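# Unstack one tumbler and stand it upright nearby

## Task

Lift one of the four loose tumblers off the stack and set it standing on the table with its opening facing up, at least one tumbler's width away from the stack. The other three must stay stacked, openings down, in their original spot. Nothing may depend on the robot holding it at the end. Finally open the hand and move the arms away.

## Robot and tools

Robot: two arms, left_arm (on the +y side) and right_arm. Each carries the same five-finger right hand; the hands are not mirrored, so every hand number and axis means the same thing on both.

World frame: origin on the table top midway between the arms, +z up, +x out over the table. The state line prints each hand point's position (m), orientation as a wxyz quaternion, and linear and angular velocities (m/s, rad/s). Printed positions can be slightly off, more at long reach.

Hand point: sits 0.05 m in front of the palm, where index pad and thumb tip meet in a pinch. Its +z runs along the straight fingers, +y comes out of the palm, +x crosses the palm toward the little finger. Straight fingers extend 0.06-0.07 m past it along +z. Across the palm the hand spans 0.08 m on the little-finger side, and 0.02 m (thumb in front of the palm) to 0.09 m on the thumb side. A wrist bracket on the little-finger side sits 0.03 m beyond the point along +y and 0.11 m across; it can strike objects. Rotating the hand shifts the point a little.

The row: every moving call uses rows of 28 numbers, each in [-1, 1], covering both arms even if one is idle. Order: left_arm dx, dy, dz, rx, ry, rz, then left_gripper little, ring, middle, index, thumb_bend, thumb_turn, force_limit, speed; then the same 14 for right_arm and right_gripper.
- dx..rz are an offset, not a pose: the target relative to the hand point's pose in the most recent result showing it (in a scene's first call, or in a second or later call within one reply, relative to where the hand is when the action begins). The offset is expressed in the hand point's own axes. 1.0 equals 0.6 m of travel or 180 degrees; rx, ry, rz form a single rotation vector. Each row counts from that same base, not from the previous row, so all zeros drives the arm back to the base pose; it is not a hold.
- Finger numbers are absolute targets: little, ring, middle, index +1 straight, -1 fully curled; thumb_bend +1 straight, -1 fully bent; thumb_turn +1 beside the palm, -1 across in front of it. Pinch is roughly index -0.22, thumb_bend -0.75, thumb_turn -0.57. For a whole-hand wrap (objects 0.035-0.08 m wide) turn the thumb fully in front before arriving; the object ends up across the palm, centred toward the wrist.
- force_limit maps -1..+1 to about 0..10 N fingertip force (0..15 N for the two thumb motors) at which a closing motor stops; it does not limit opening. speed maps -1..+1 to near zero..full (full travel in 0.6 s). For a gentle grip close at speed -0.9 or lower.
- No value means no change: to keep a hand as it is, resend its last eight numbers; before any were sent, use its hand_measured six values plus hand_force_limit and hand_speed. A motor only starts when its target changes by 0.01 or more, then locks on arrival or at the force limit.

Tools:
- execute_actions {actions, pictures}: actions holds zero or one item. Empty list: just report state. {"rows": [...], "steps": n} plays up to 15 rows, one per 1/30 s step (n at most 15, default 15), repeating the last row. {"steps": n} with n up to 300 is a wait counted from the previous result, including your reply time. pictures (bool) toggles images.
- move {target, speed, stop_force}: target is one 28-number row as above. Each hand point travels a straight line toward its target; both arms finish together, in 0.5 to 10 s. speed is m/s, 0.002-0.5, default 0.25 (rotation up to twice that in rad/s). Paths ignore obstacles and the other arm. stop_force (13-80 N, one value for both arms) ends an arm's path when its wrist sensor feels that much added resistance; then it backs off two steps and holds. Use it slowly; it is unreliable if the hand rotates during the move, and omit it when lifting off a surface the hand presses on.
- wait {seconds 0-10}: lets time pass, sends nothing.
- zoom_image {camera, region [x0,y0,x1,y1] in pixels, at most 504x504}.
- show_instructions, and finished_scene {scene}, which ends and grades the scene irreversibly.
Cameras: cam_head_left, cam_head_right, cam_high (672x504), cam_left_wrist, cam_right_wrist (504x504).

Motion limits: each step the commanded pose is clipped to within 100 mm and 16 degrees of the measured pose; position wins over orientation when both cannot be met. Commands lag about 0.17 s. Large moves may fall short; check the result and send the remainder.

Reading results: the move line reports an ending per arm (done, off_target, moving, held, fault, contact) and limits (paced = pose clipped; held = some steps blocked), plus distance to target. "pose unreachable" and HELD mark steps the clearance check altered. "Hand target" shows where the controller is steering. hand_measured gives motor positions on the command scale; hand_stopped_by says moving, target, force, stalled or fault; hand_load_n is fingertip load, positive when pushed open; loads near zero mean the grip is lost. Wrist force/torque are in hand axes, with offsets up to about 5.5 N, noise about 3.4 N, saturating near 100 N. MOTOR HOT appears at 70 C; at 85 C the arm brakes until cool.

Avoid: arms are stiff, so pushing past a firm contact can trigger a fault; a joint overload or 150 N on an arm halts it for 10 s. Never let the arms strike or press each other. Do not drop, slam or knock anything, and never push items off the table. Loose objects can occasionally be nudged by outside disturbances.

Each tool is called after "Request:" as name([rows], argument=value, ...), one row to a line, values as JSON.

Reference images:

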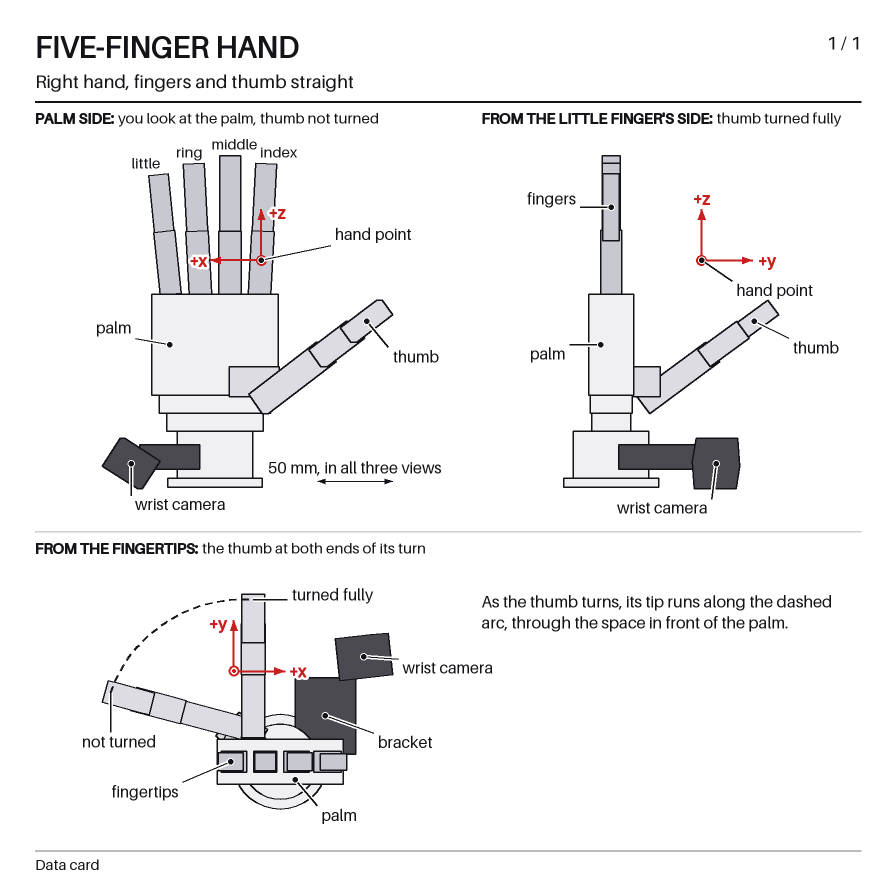

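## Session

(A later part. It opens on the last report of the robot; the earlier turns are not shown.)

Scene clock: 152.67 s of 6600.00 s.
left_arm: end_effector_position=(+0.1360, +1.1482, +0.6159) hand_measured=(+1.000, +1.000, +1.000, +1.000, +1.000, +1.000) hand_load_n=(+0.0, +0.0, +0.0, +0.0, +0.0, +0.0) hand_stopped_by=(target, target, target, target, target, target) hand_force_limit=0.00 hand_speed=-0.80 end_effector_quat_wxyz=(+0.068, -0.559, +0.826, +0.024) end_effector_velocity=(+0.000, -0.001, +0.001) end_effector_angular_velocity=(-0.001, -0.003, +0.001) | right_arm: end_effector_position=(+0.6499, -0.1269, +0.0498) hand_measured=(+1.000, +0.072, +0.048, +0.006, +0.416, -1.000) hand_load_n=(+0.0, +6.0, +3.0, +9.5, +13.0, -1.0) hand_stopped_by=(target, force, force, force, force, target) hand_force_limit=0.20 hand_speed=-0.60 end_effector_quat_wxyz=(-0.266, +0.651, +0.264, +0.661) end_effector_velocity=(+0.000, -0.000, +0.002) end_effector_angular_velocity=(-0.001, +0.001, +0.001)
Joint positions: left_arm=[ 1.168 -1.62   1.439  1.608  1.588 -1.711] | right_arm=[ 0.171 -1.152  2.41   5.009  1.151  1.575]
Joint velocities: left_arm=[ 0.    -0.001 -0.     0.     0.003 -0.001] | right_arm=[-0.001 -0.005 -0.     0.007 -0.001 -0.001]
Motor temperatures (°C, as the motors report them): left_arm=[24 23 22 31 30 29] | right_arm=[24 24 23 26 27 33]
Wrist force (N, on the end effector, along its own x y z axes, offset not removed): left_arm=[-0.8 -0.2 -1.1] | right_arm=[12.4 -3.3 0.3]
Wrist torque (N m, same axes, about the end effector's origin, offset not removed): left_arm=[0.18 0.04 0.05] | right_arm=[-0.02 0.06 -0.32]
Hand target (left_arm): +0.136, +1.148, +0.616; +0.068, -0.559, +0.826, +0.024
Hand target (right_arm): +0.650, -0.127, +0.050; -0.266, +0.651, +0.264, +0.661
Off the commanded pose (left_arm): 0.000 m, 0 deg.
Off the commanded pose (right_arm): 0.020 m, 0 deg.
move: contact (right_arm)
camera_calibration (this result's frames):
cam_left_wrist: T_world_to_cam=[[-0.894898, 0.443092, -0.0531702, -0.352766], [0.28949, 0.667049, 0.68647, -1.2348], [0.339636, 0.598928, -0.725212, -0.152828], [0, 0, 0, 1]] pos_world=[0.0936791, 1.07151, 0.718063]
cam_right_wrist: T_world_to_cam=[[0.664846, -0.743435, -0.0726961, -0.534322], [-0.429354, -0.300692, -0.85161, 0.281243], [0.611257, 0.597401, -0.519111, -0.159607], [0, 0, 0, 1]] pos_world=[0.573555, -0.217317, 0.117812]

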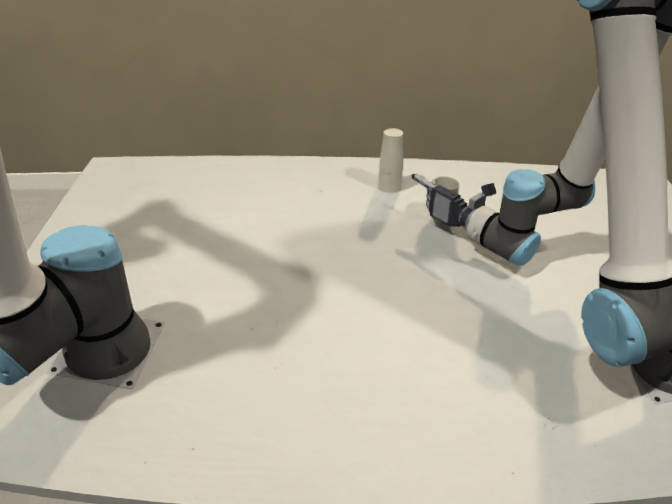

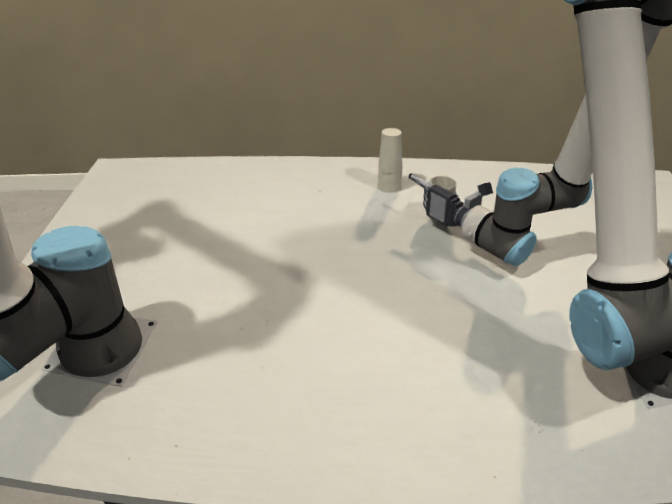

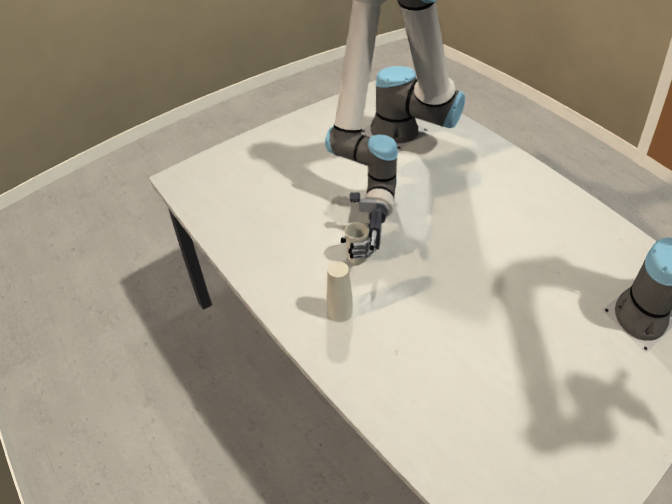

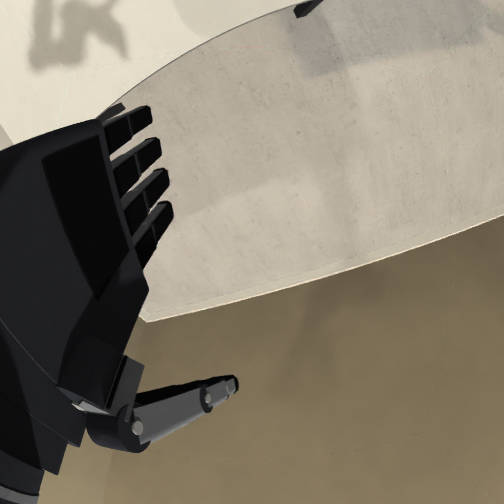

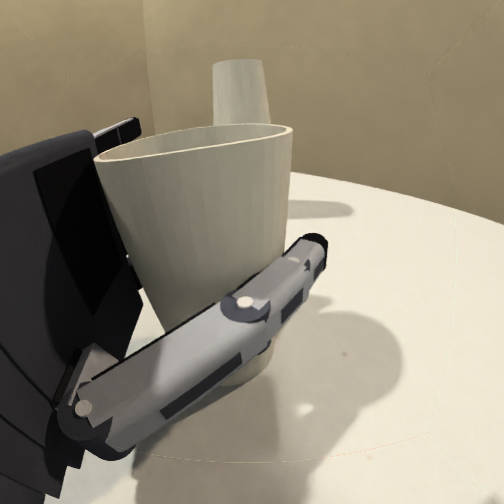

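Release, retreat.

Request:
move(target=[0,0,0,0,0,0,1,1,1,1,1,1,0,-0.8,0.003,0,0,0,0,0,1,1,1,1,1,-1,0.2,-0.3], speed=0.02)

Request:
move(target=[0,0,0,0,0,0,1,1,1,1,1,1,0,-0.8,0.02,0,-0.2,0,0,0,1,1,1,1,1,-1,0.2,-0.3], speed=0.06)

Request:
move(target=[0,0,0,0,0,0,1,1,1,1,1,1,0,-0.8,0.4,0,-0.1,0,0,0,1,1,1,1,1,-1,0.2,-0.3])

Scene clock: 157.80 s of 6600.00 s.
left_arm: end_effector_position=(+0.1360, +1.1482, +0.6159) hand_measured=(+1.000, +1.000, +1.000, +1.000, +1.000, +1.000) hand_load_n=(+0.0, +0.0, +0.0, +0.0, +0.0, +0.0) hand_stopped_by=(target, target, target, target, target, target) hand_force_limit=0.00 hand_speed=-0.80 end_effector_quat_wxyz=(+0.068, -0.559, +0.826, +0.024) end_effector_velocity=(-0.000, +0.000, +0.001) end_effector_angular_velocity=(+0.003, +0.000, +0.001) | right_arm: end_effector_position=(+0.6499, -0.1269, +0.0516) hand_measured=(+1.000, +1.000, +1.000, +1.000, +1.000, -1.000) hand_load_n=(+0.0, +0.0, +0.0, +0.0, +0.0, +0.0) hand_stopped_by=(target, target, target, target, target, target) hand_force_limit=0.20 hand_speed=-0.30 end_effector_quat_wxyz=(-0.266, +0.651, +0.264, +0.661) end_effector_velocity=(-0.000, -0.000, -0.000) end_effector_angular_velocity=(+0.000, +0.001, -0.000)
Joint positions: left_arm=[ 1.168 -1.62   1.439  1.608  1.588 -1.711] | right_arm=[ 0.171 -1.156  2.41   5.013  1.151  1.575]
Joint velocities: left_arm=[-0.    -0.001 -0.001 -0.001 -0.002 -0.001] | right_arm=[ 0.  0.  0. -0.  0.  0.]
Motor temperatures (°C, as the motors report them): left_arm=[24 23 22 31 30 29] | right_arm=[24 24 23 26 27 33]
Wrist force (N, on the end effector, along its own x y z axes, offset not removed): left_arm=[-2.5 -1.8 -3.2] | right_arm=[0.6 0.9 2.7]
Wrist torque (N m, same axes, about the end effector's origin, offset not removed): left_arm=[0.21 0.37 -0.24] | right_arm=[0.30 -0.03 -0.21]
Hand target (left_arm): +0.136, +1.148, +0.616; +0.068, -0.559, +0.826, +0.024
Hand target (right_arm): +0.650, -0.127, +0.052; -0.266, +0.651, +0.264, +0.661
Off the commanded pose (left_arm): 0.000 m, 0 deg.
Off the commanded pose (right_arm): 0.000 m, 0 deg.
After step 90, 1.00 s passed at rest.
move: done
camera_calibration (this result's frames):
cam_left_wrist: T_world_to_cam=[[-0.894898, 0.443092, -0.0531703, -0.352766], [0.28949, 0.667049, 0.68647, -1.2348], [0.339636, 0.598928, -0.725212, -0.152828], [0, 0, 0, 1]] pos_world=[0.0936791, 1.07151, 0.718063]
cam_right_wrist: T_world_to_cam=[[0.664842, -0.743436, -0.0727214, -0.534178], [-0.42937, -0.300675, -0.851608, 0.282772], [0.61125, 0.597409, -0.519111, -0.158648], [0, 0, 0, 1]] pos_world=[0.573531, -0.217327, 0.119609]

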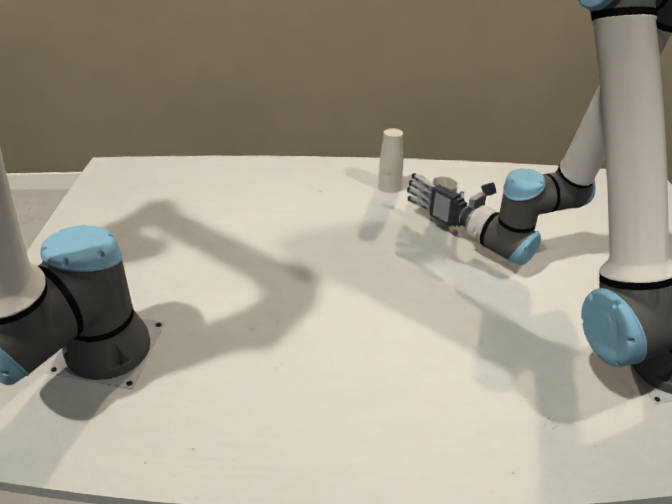

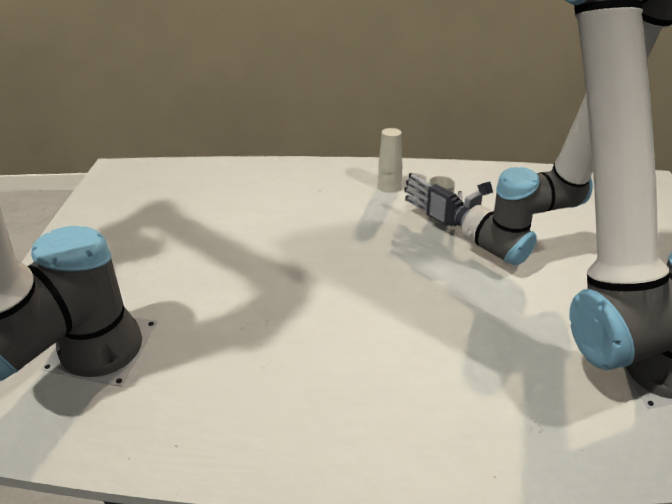

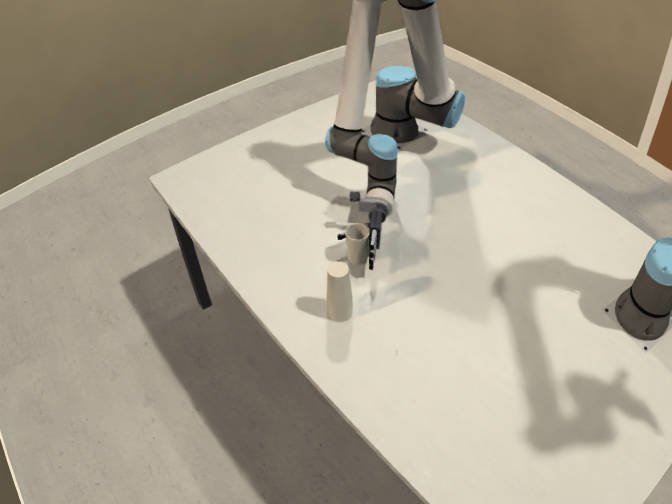

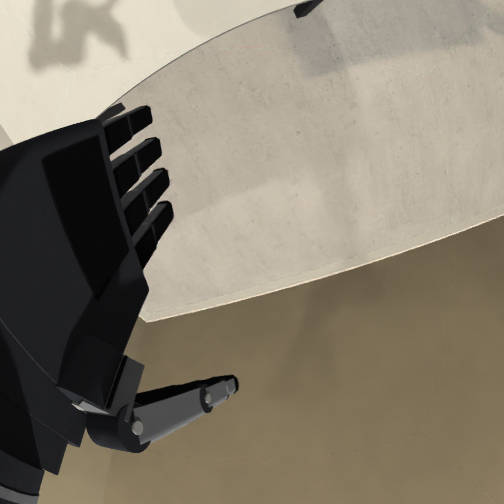

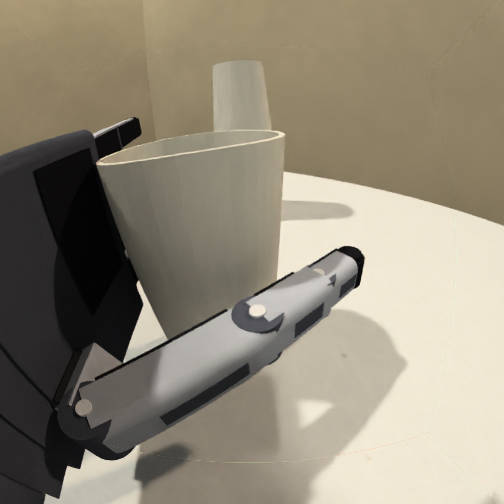

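Scene clock: 160.27 s of 6600.00 s.
left_arm: end_effector_position=(+0.1360, +1.1482, +0.6159) hand_measured=(+1.000, +1.000, +1.000, +1.000, +1.000, +1.000) hand_load_n=(+0.0, +0.0, +0.0, +0.0, +0.0, +0.0) hand_stopped_by=(target, target, target, target, target, target) hand_force_limit=0.00 hand_speed=-0.80 end_effector_quat_wxyz=(+0.068, -0.559, +0.826, +0.024) end_effector_velocity=(-0.000, +0.000, -0.000) end_effector_angular_velocity=(-0.001, +0.001, -0.000) | right_arm: end_effector_position=(+0.5635, -0.2102, +0.0619) hand_measured=(+1.000, +1.000, +1.000, +1.000, +1.000, -1.000) hand_load_n=(+0.0, +0.0, +0.0, +0.0, +0.0, +0.0) hand_stopped_by=(target, target, target, target, target, target) hand_force_limit=0.20 hand_speed=-0.30 end_effector_quat_wxyz=(-0.266, +0.651, +0.264, +0.661) end_effector_velocity=(-0.001, -0.002, +0.000) end_effector_angular_velocity=(+0.000, +0.000, +0.000)
Joint positions: left_arm=[ 1.168 -1.62   1.439  1.608  1.588 -1.711] | right_arm=[ 0.012 -1.282  2.647  4.901  0.991  1.577]
Joint velocities: left_arm=[ 0.     0.     0.001 -0.    -0.     0.001] | right_arm=[-0.005 -0.003  0.004 -0.002 -0.005  0.   ]
Motor temperatures (°C, as the motors report them): left_arm=[24 23 22 31 30 29] | right_arm=[24 24 23 26 27 33]
Wrist force (N, on the end effector, along its own x y z axes, offset not removed): left_arm=[-6.2 -3.0 -1.8] | right_arm=[3.2 1.2 -5.1]
Wrist torque (N m, same axes, about the end effector's origin, offset not removed): left_arm=[-0.12 0.78 -0.36] | right_arm=[0.91 -0.16 -0.07]
Hand target (left_arm): +0.136, +1.148, +0.616; +0.068, -0.559, +0.826, +0.024
Hand target (right_arm): +0.563, -0.210, +0.062; -0.266, +0.651, +0.264, +0.661
Off the commanded pose (left_arm): 0.000 m, 0 deg.
Off the commanded pose (right_arm): 0.000 m, 0 deg.
move: done
camera_calibration (this result's frames):
cam_left_wrist: T_world_to_cam=[[-0.894898, 0.443092, -0.0531701, -0.352766], [0.28949, 0.667049, 0.68647, -1.2348], [0.339636, 0.598928, -0.725212, -0.152828], [0, 0, 0, 1]] pos_world=[0.093679, 1.07151, 0.718063]
cam_right_wrist: T_world_to_cam=[[0.664801, -0.743505, -0.0723866, -0.537969], [-0.429315, -0.300965, -0.851533, 0.229333], [0.611334, 0.597177, -0.51928, -0.0508831], [0, 0, 0, 1]] pos_world=[0.487205, -0.300575, 0.129921]

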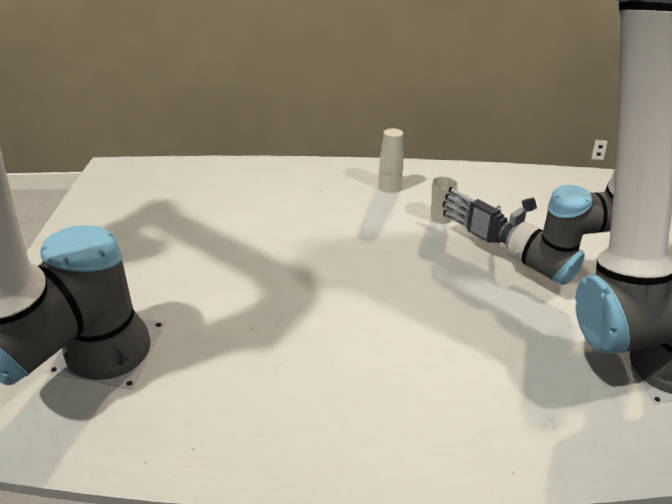

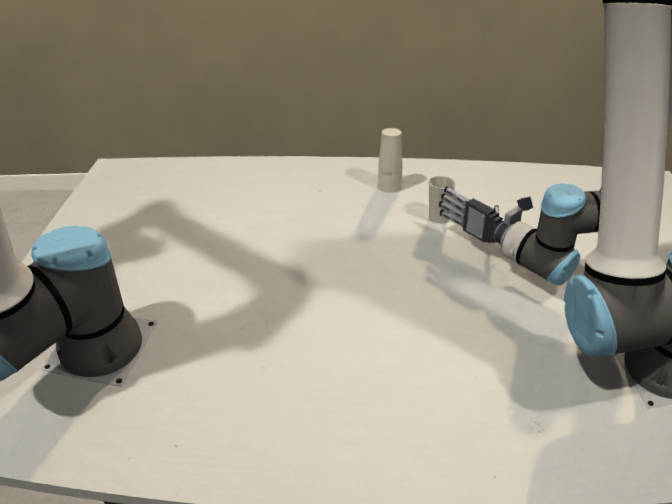

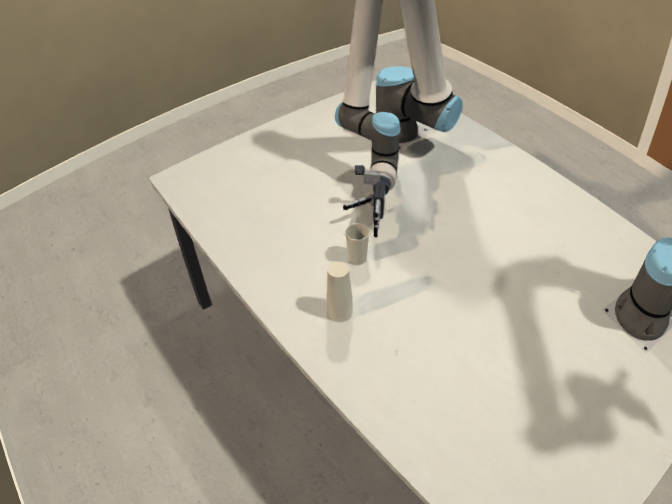

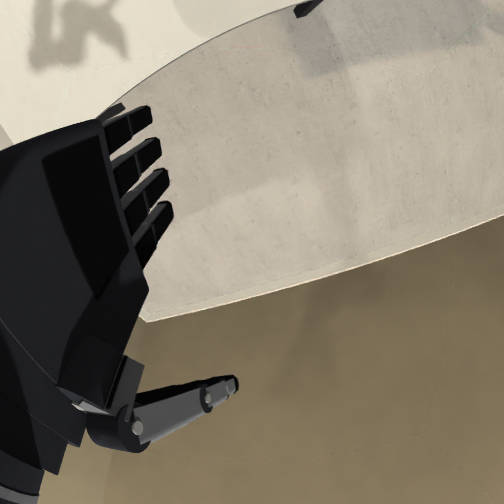

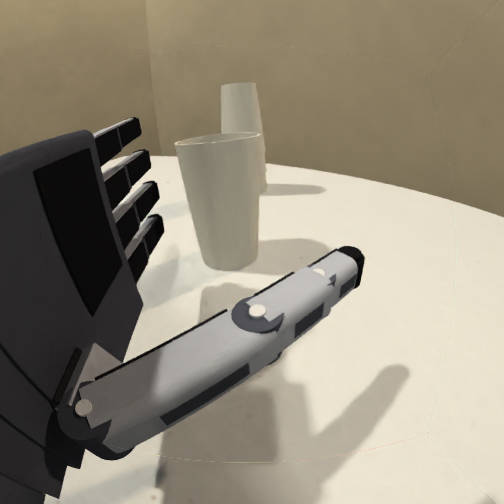

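Scene clock: 161.90 s of 6600.00 s.
left_arm: end_effector_position=(+0.1360, +1.1482, +0.6159) hand_measured=(+1.000, +1.000, +1.000, +1.000, +1.000, +1.000) hand_load_n=(+0.0, +0.0, +0.0, +0.0, +0.0, +0.0) hand_stopped_by=(target, target, target, target, target, target) hand_force_limit=0.00 hand_speed=-0.80 end_effector_quat_wxyz=(+0.068, -0.559, +0.826, +0.024) end_effector_velocity=(+0.001, +0.000, -0.000) end_effector_angular_velocity=(-0.001, +0.000, -0.000) | right_arm: end_effector_position=(+0.5177, -0.2534, +0.3007) hand_measured=(+1.000, +1.000, +1.000, +1.000, +1.000, -1.000) hand_load_n=(+0.0, +0.0, +0.0, +0.0, +0.0, +0.0) hand_stopped_by=(target, target, target, target, target, target) hand_force_limit=0.20 hand_speed=-0.30 end_effector_quat_wxyz=(-0.266, +0.650, +0.264, +0.661) end_effector_velocity=(-0.000, -0.002, +0.002) end_effector_angular_velocity=(-0.005, +0.004, +0.002)
Joint positions: left_arm=[ 1.168 -1.62   1.439  1.608  1.588 -1.711] | right_arm=[-0.136 -2.057  2.559  5.761  0.844  1.581]
Joint velocities: left_arm=[-0.001  0.001 -0.     0.     0.    -0.001] | right_arm=[-0.008 -0.007 -0.005  0.021 -0.01  -0.007]
Motor temperatures (°C, as the motors report them): left_arm=[24 23 22 31 30 29] | right_arm=[24 24 23 26 27 33]
Wrist force (N, on the end effector, along its own x y z axes, offset not removed): left_arm=[-4.4 -4.7 -2.3] | right_arm=[-0.4 -2.3 -2.0]
Wrist torque (N m, same axes, about the end effector's origin, offset not removed): left_arm=[-0.26 0.74 -0.36] | right_arm=[0.29 0.46 -0.36]
Hand target (left_arm): +0.136, +1.148, +0.616; +0.068, -0.559, +0.826, +0.024
Hand target (right_arm): +0.518, -0.254, +0.301; -0.266, +0.651, +0.264, +0.661
Off the commanded pose (left_arm): 0.000 m, 0 deg.
Off the commanded pose (right_arm): 0.001 m, 0 deg.
move: done
camera_calibration (this result's frames):
cam_left_wrist: T_world_to_cam=[[-0.894898, 0.443092, -0.0531702, -0.352766], [0.28949, 0.667049, 0.68647, -1.2348], [0.339636, 0.598928, -0.725212, -0.152828], [0, 0, 0, 1]] pos_world=[0.0936791, 1.07151, 0.718063]
cam_right_wrist: T_world_to_cam=[[0.66462, -0.743696, -0.0720884, -0.522436], [-0.428916, -0.300742, -0.851813, 0.399899], [0.61181, 0.597051, -0.518862, 0.126579], [0, 0, 0, 1]] pos_world=[0.441303, -0.343841, 0.368654]

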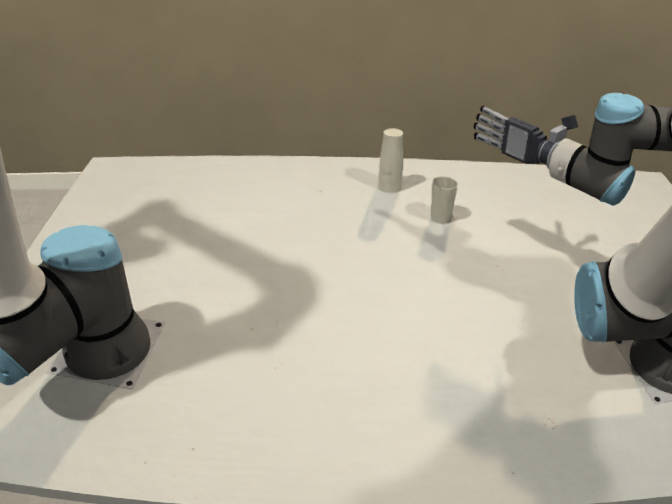

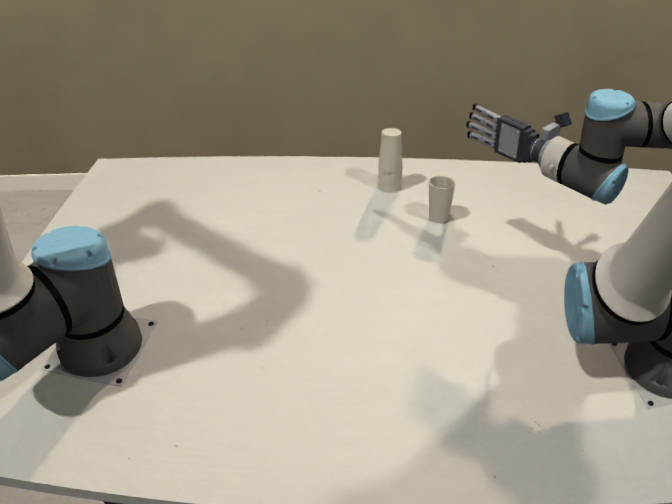

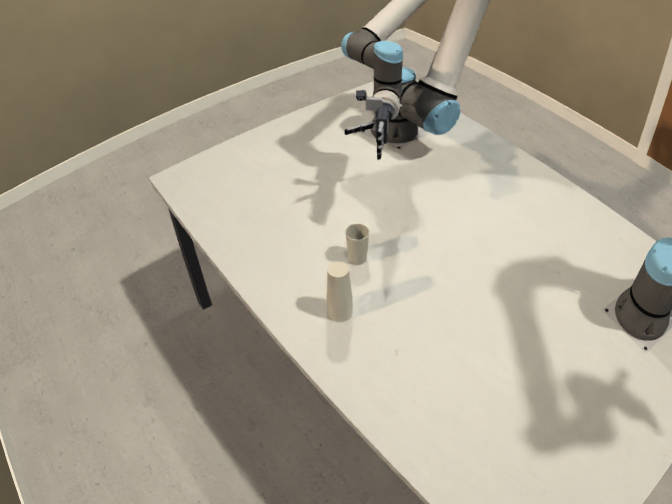

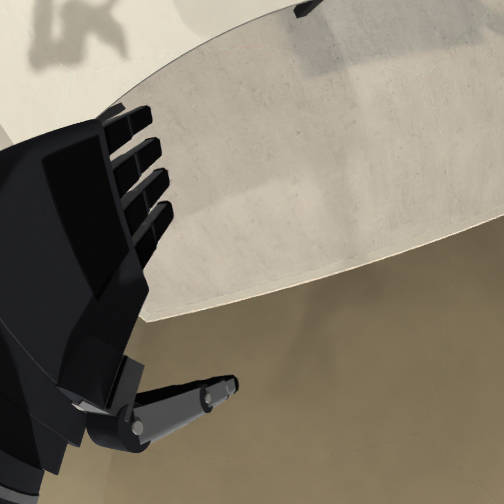

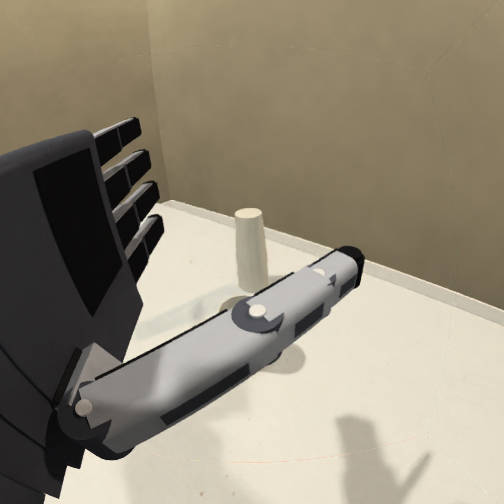

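Request:
finished_scene(scene=1)

The scene is finished: the task was done.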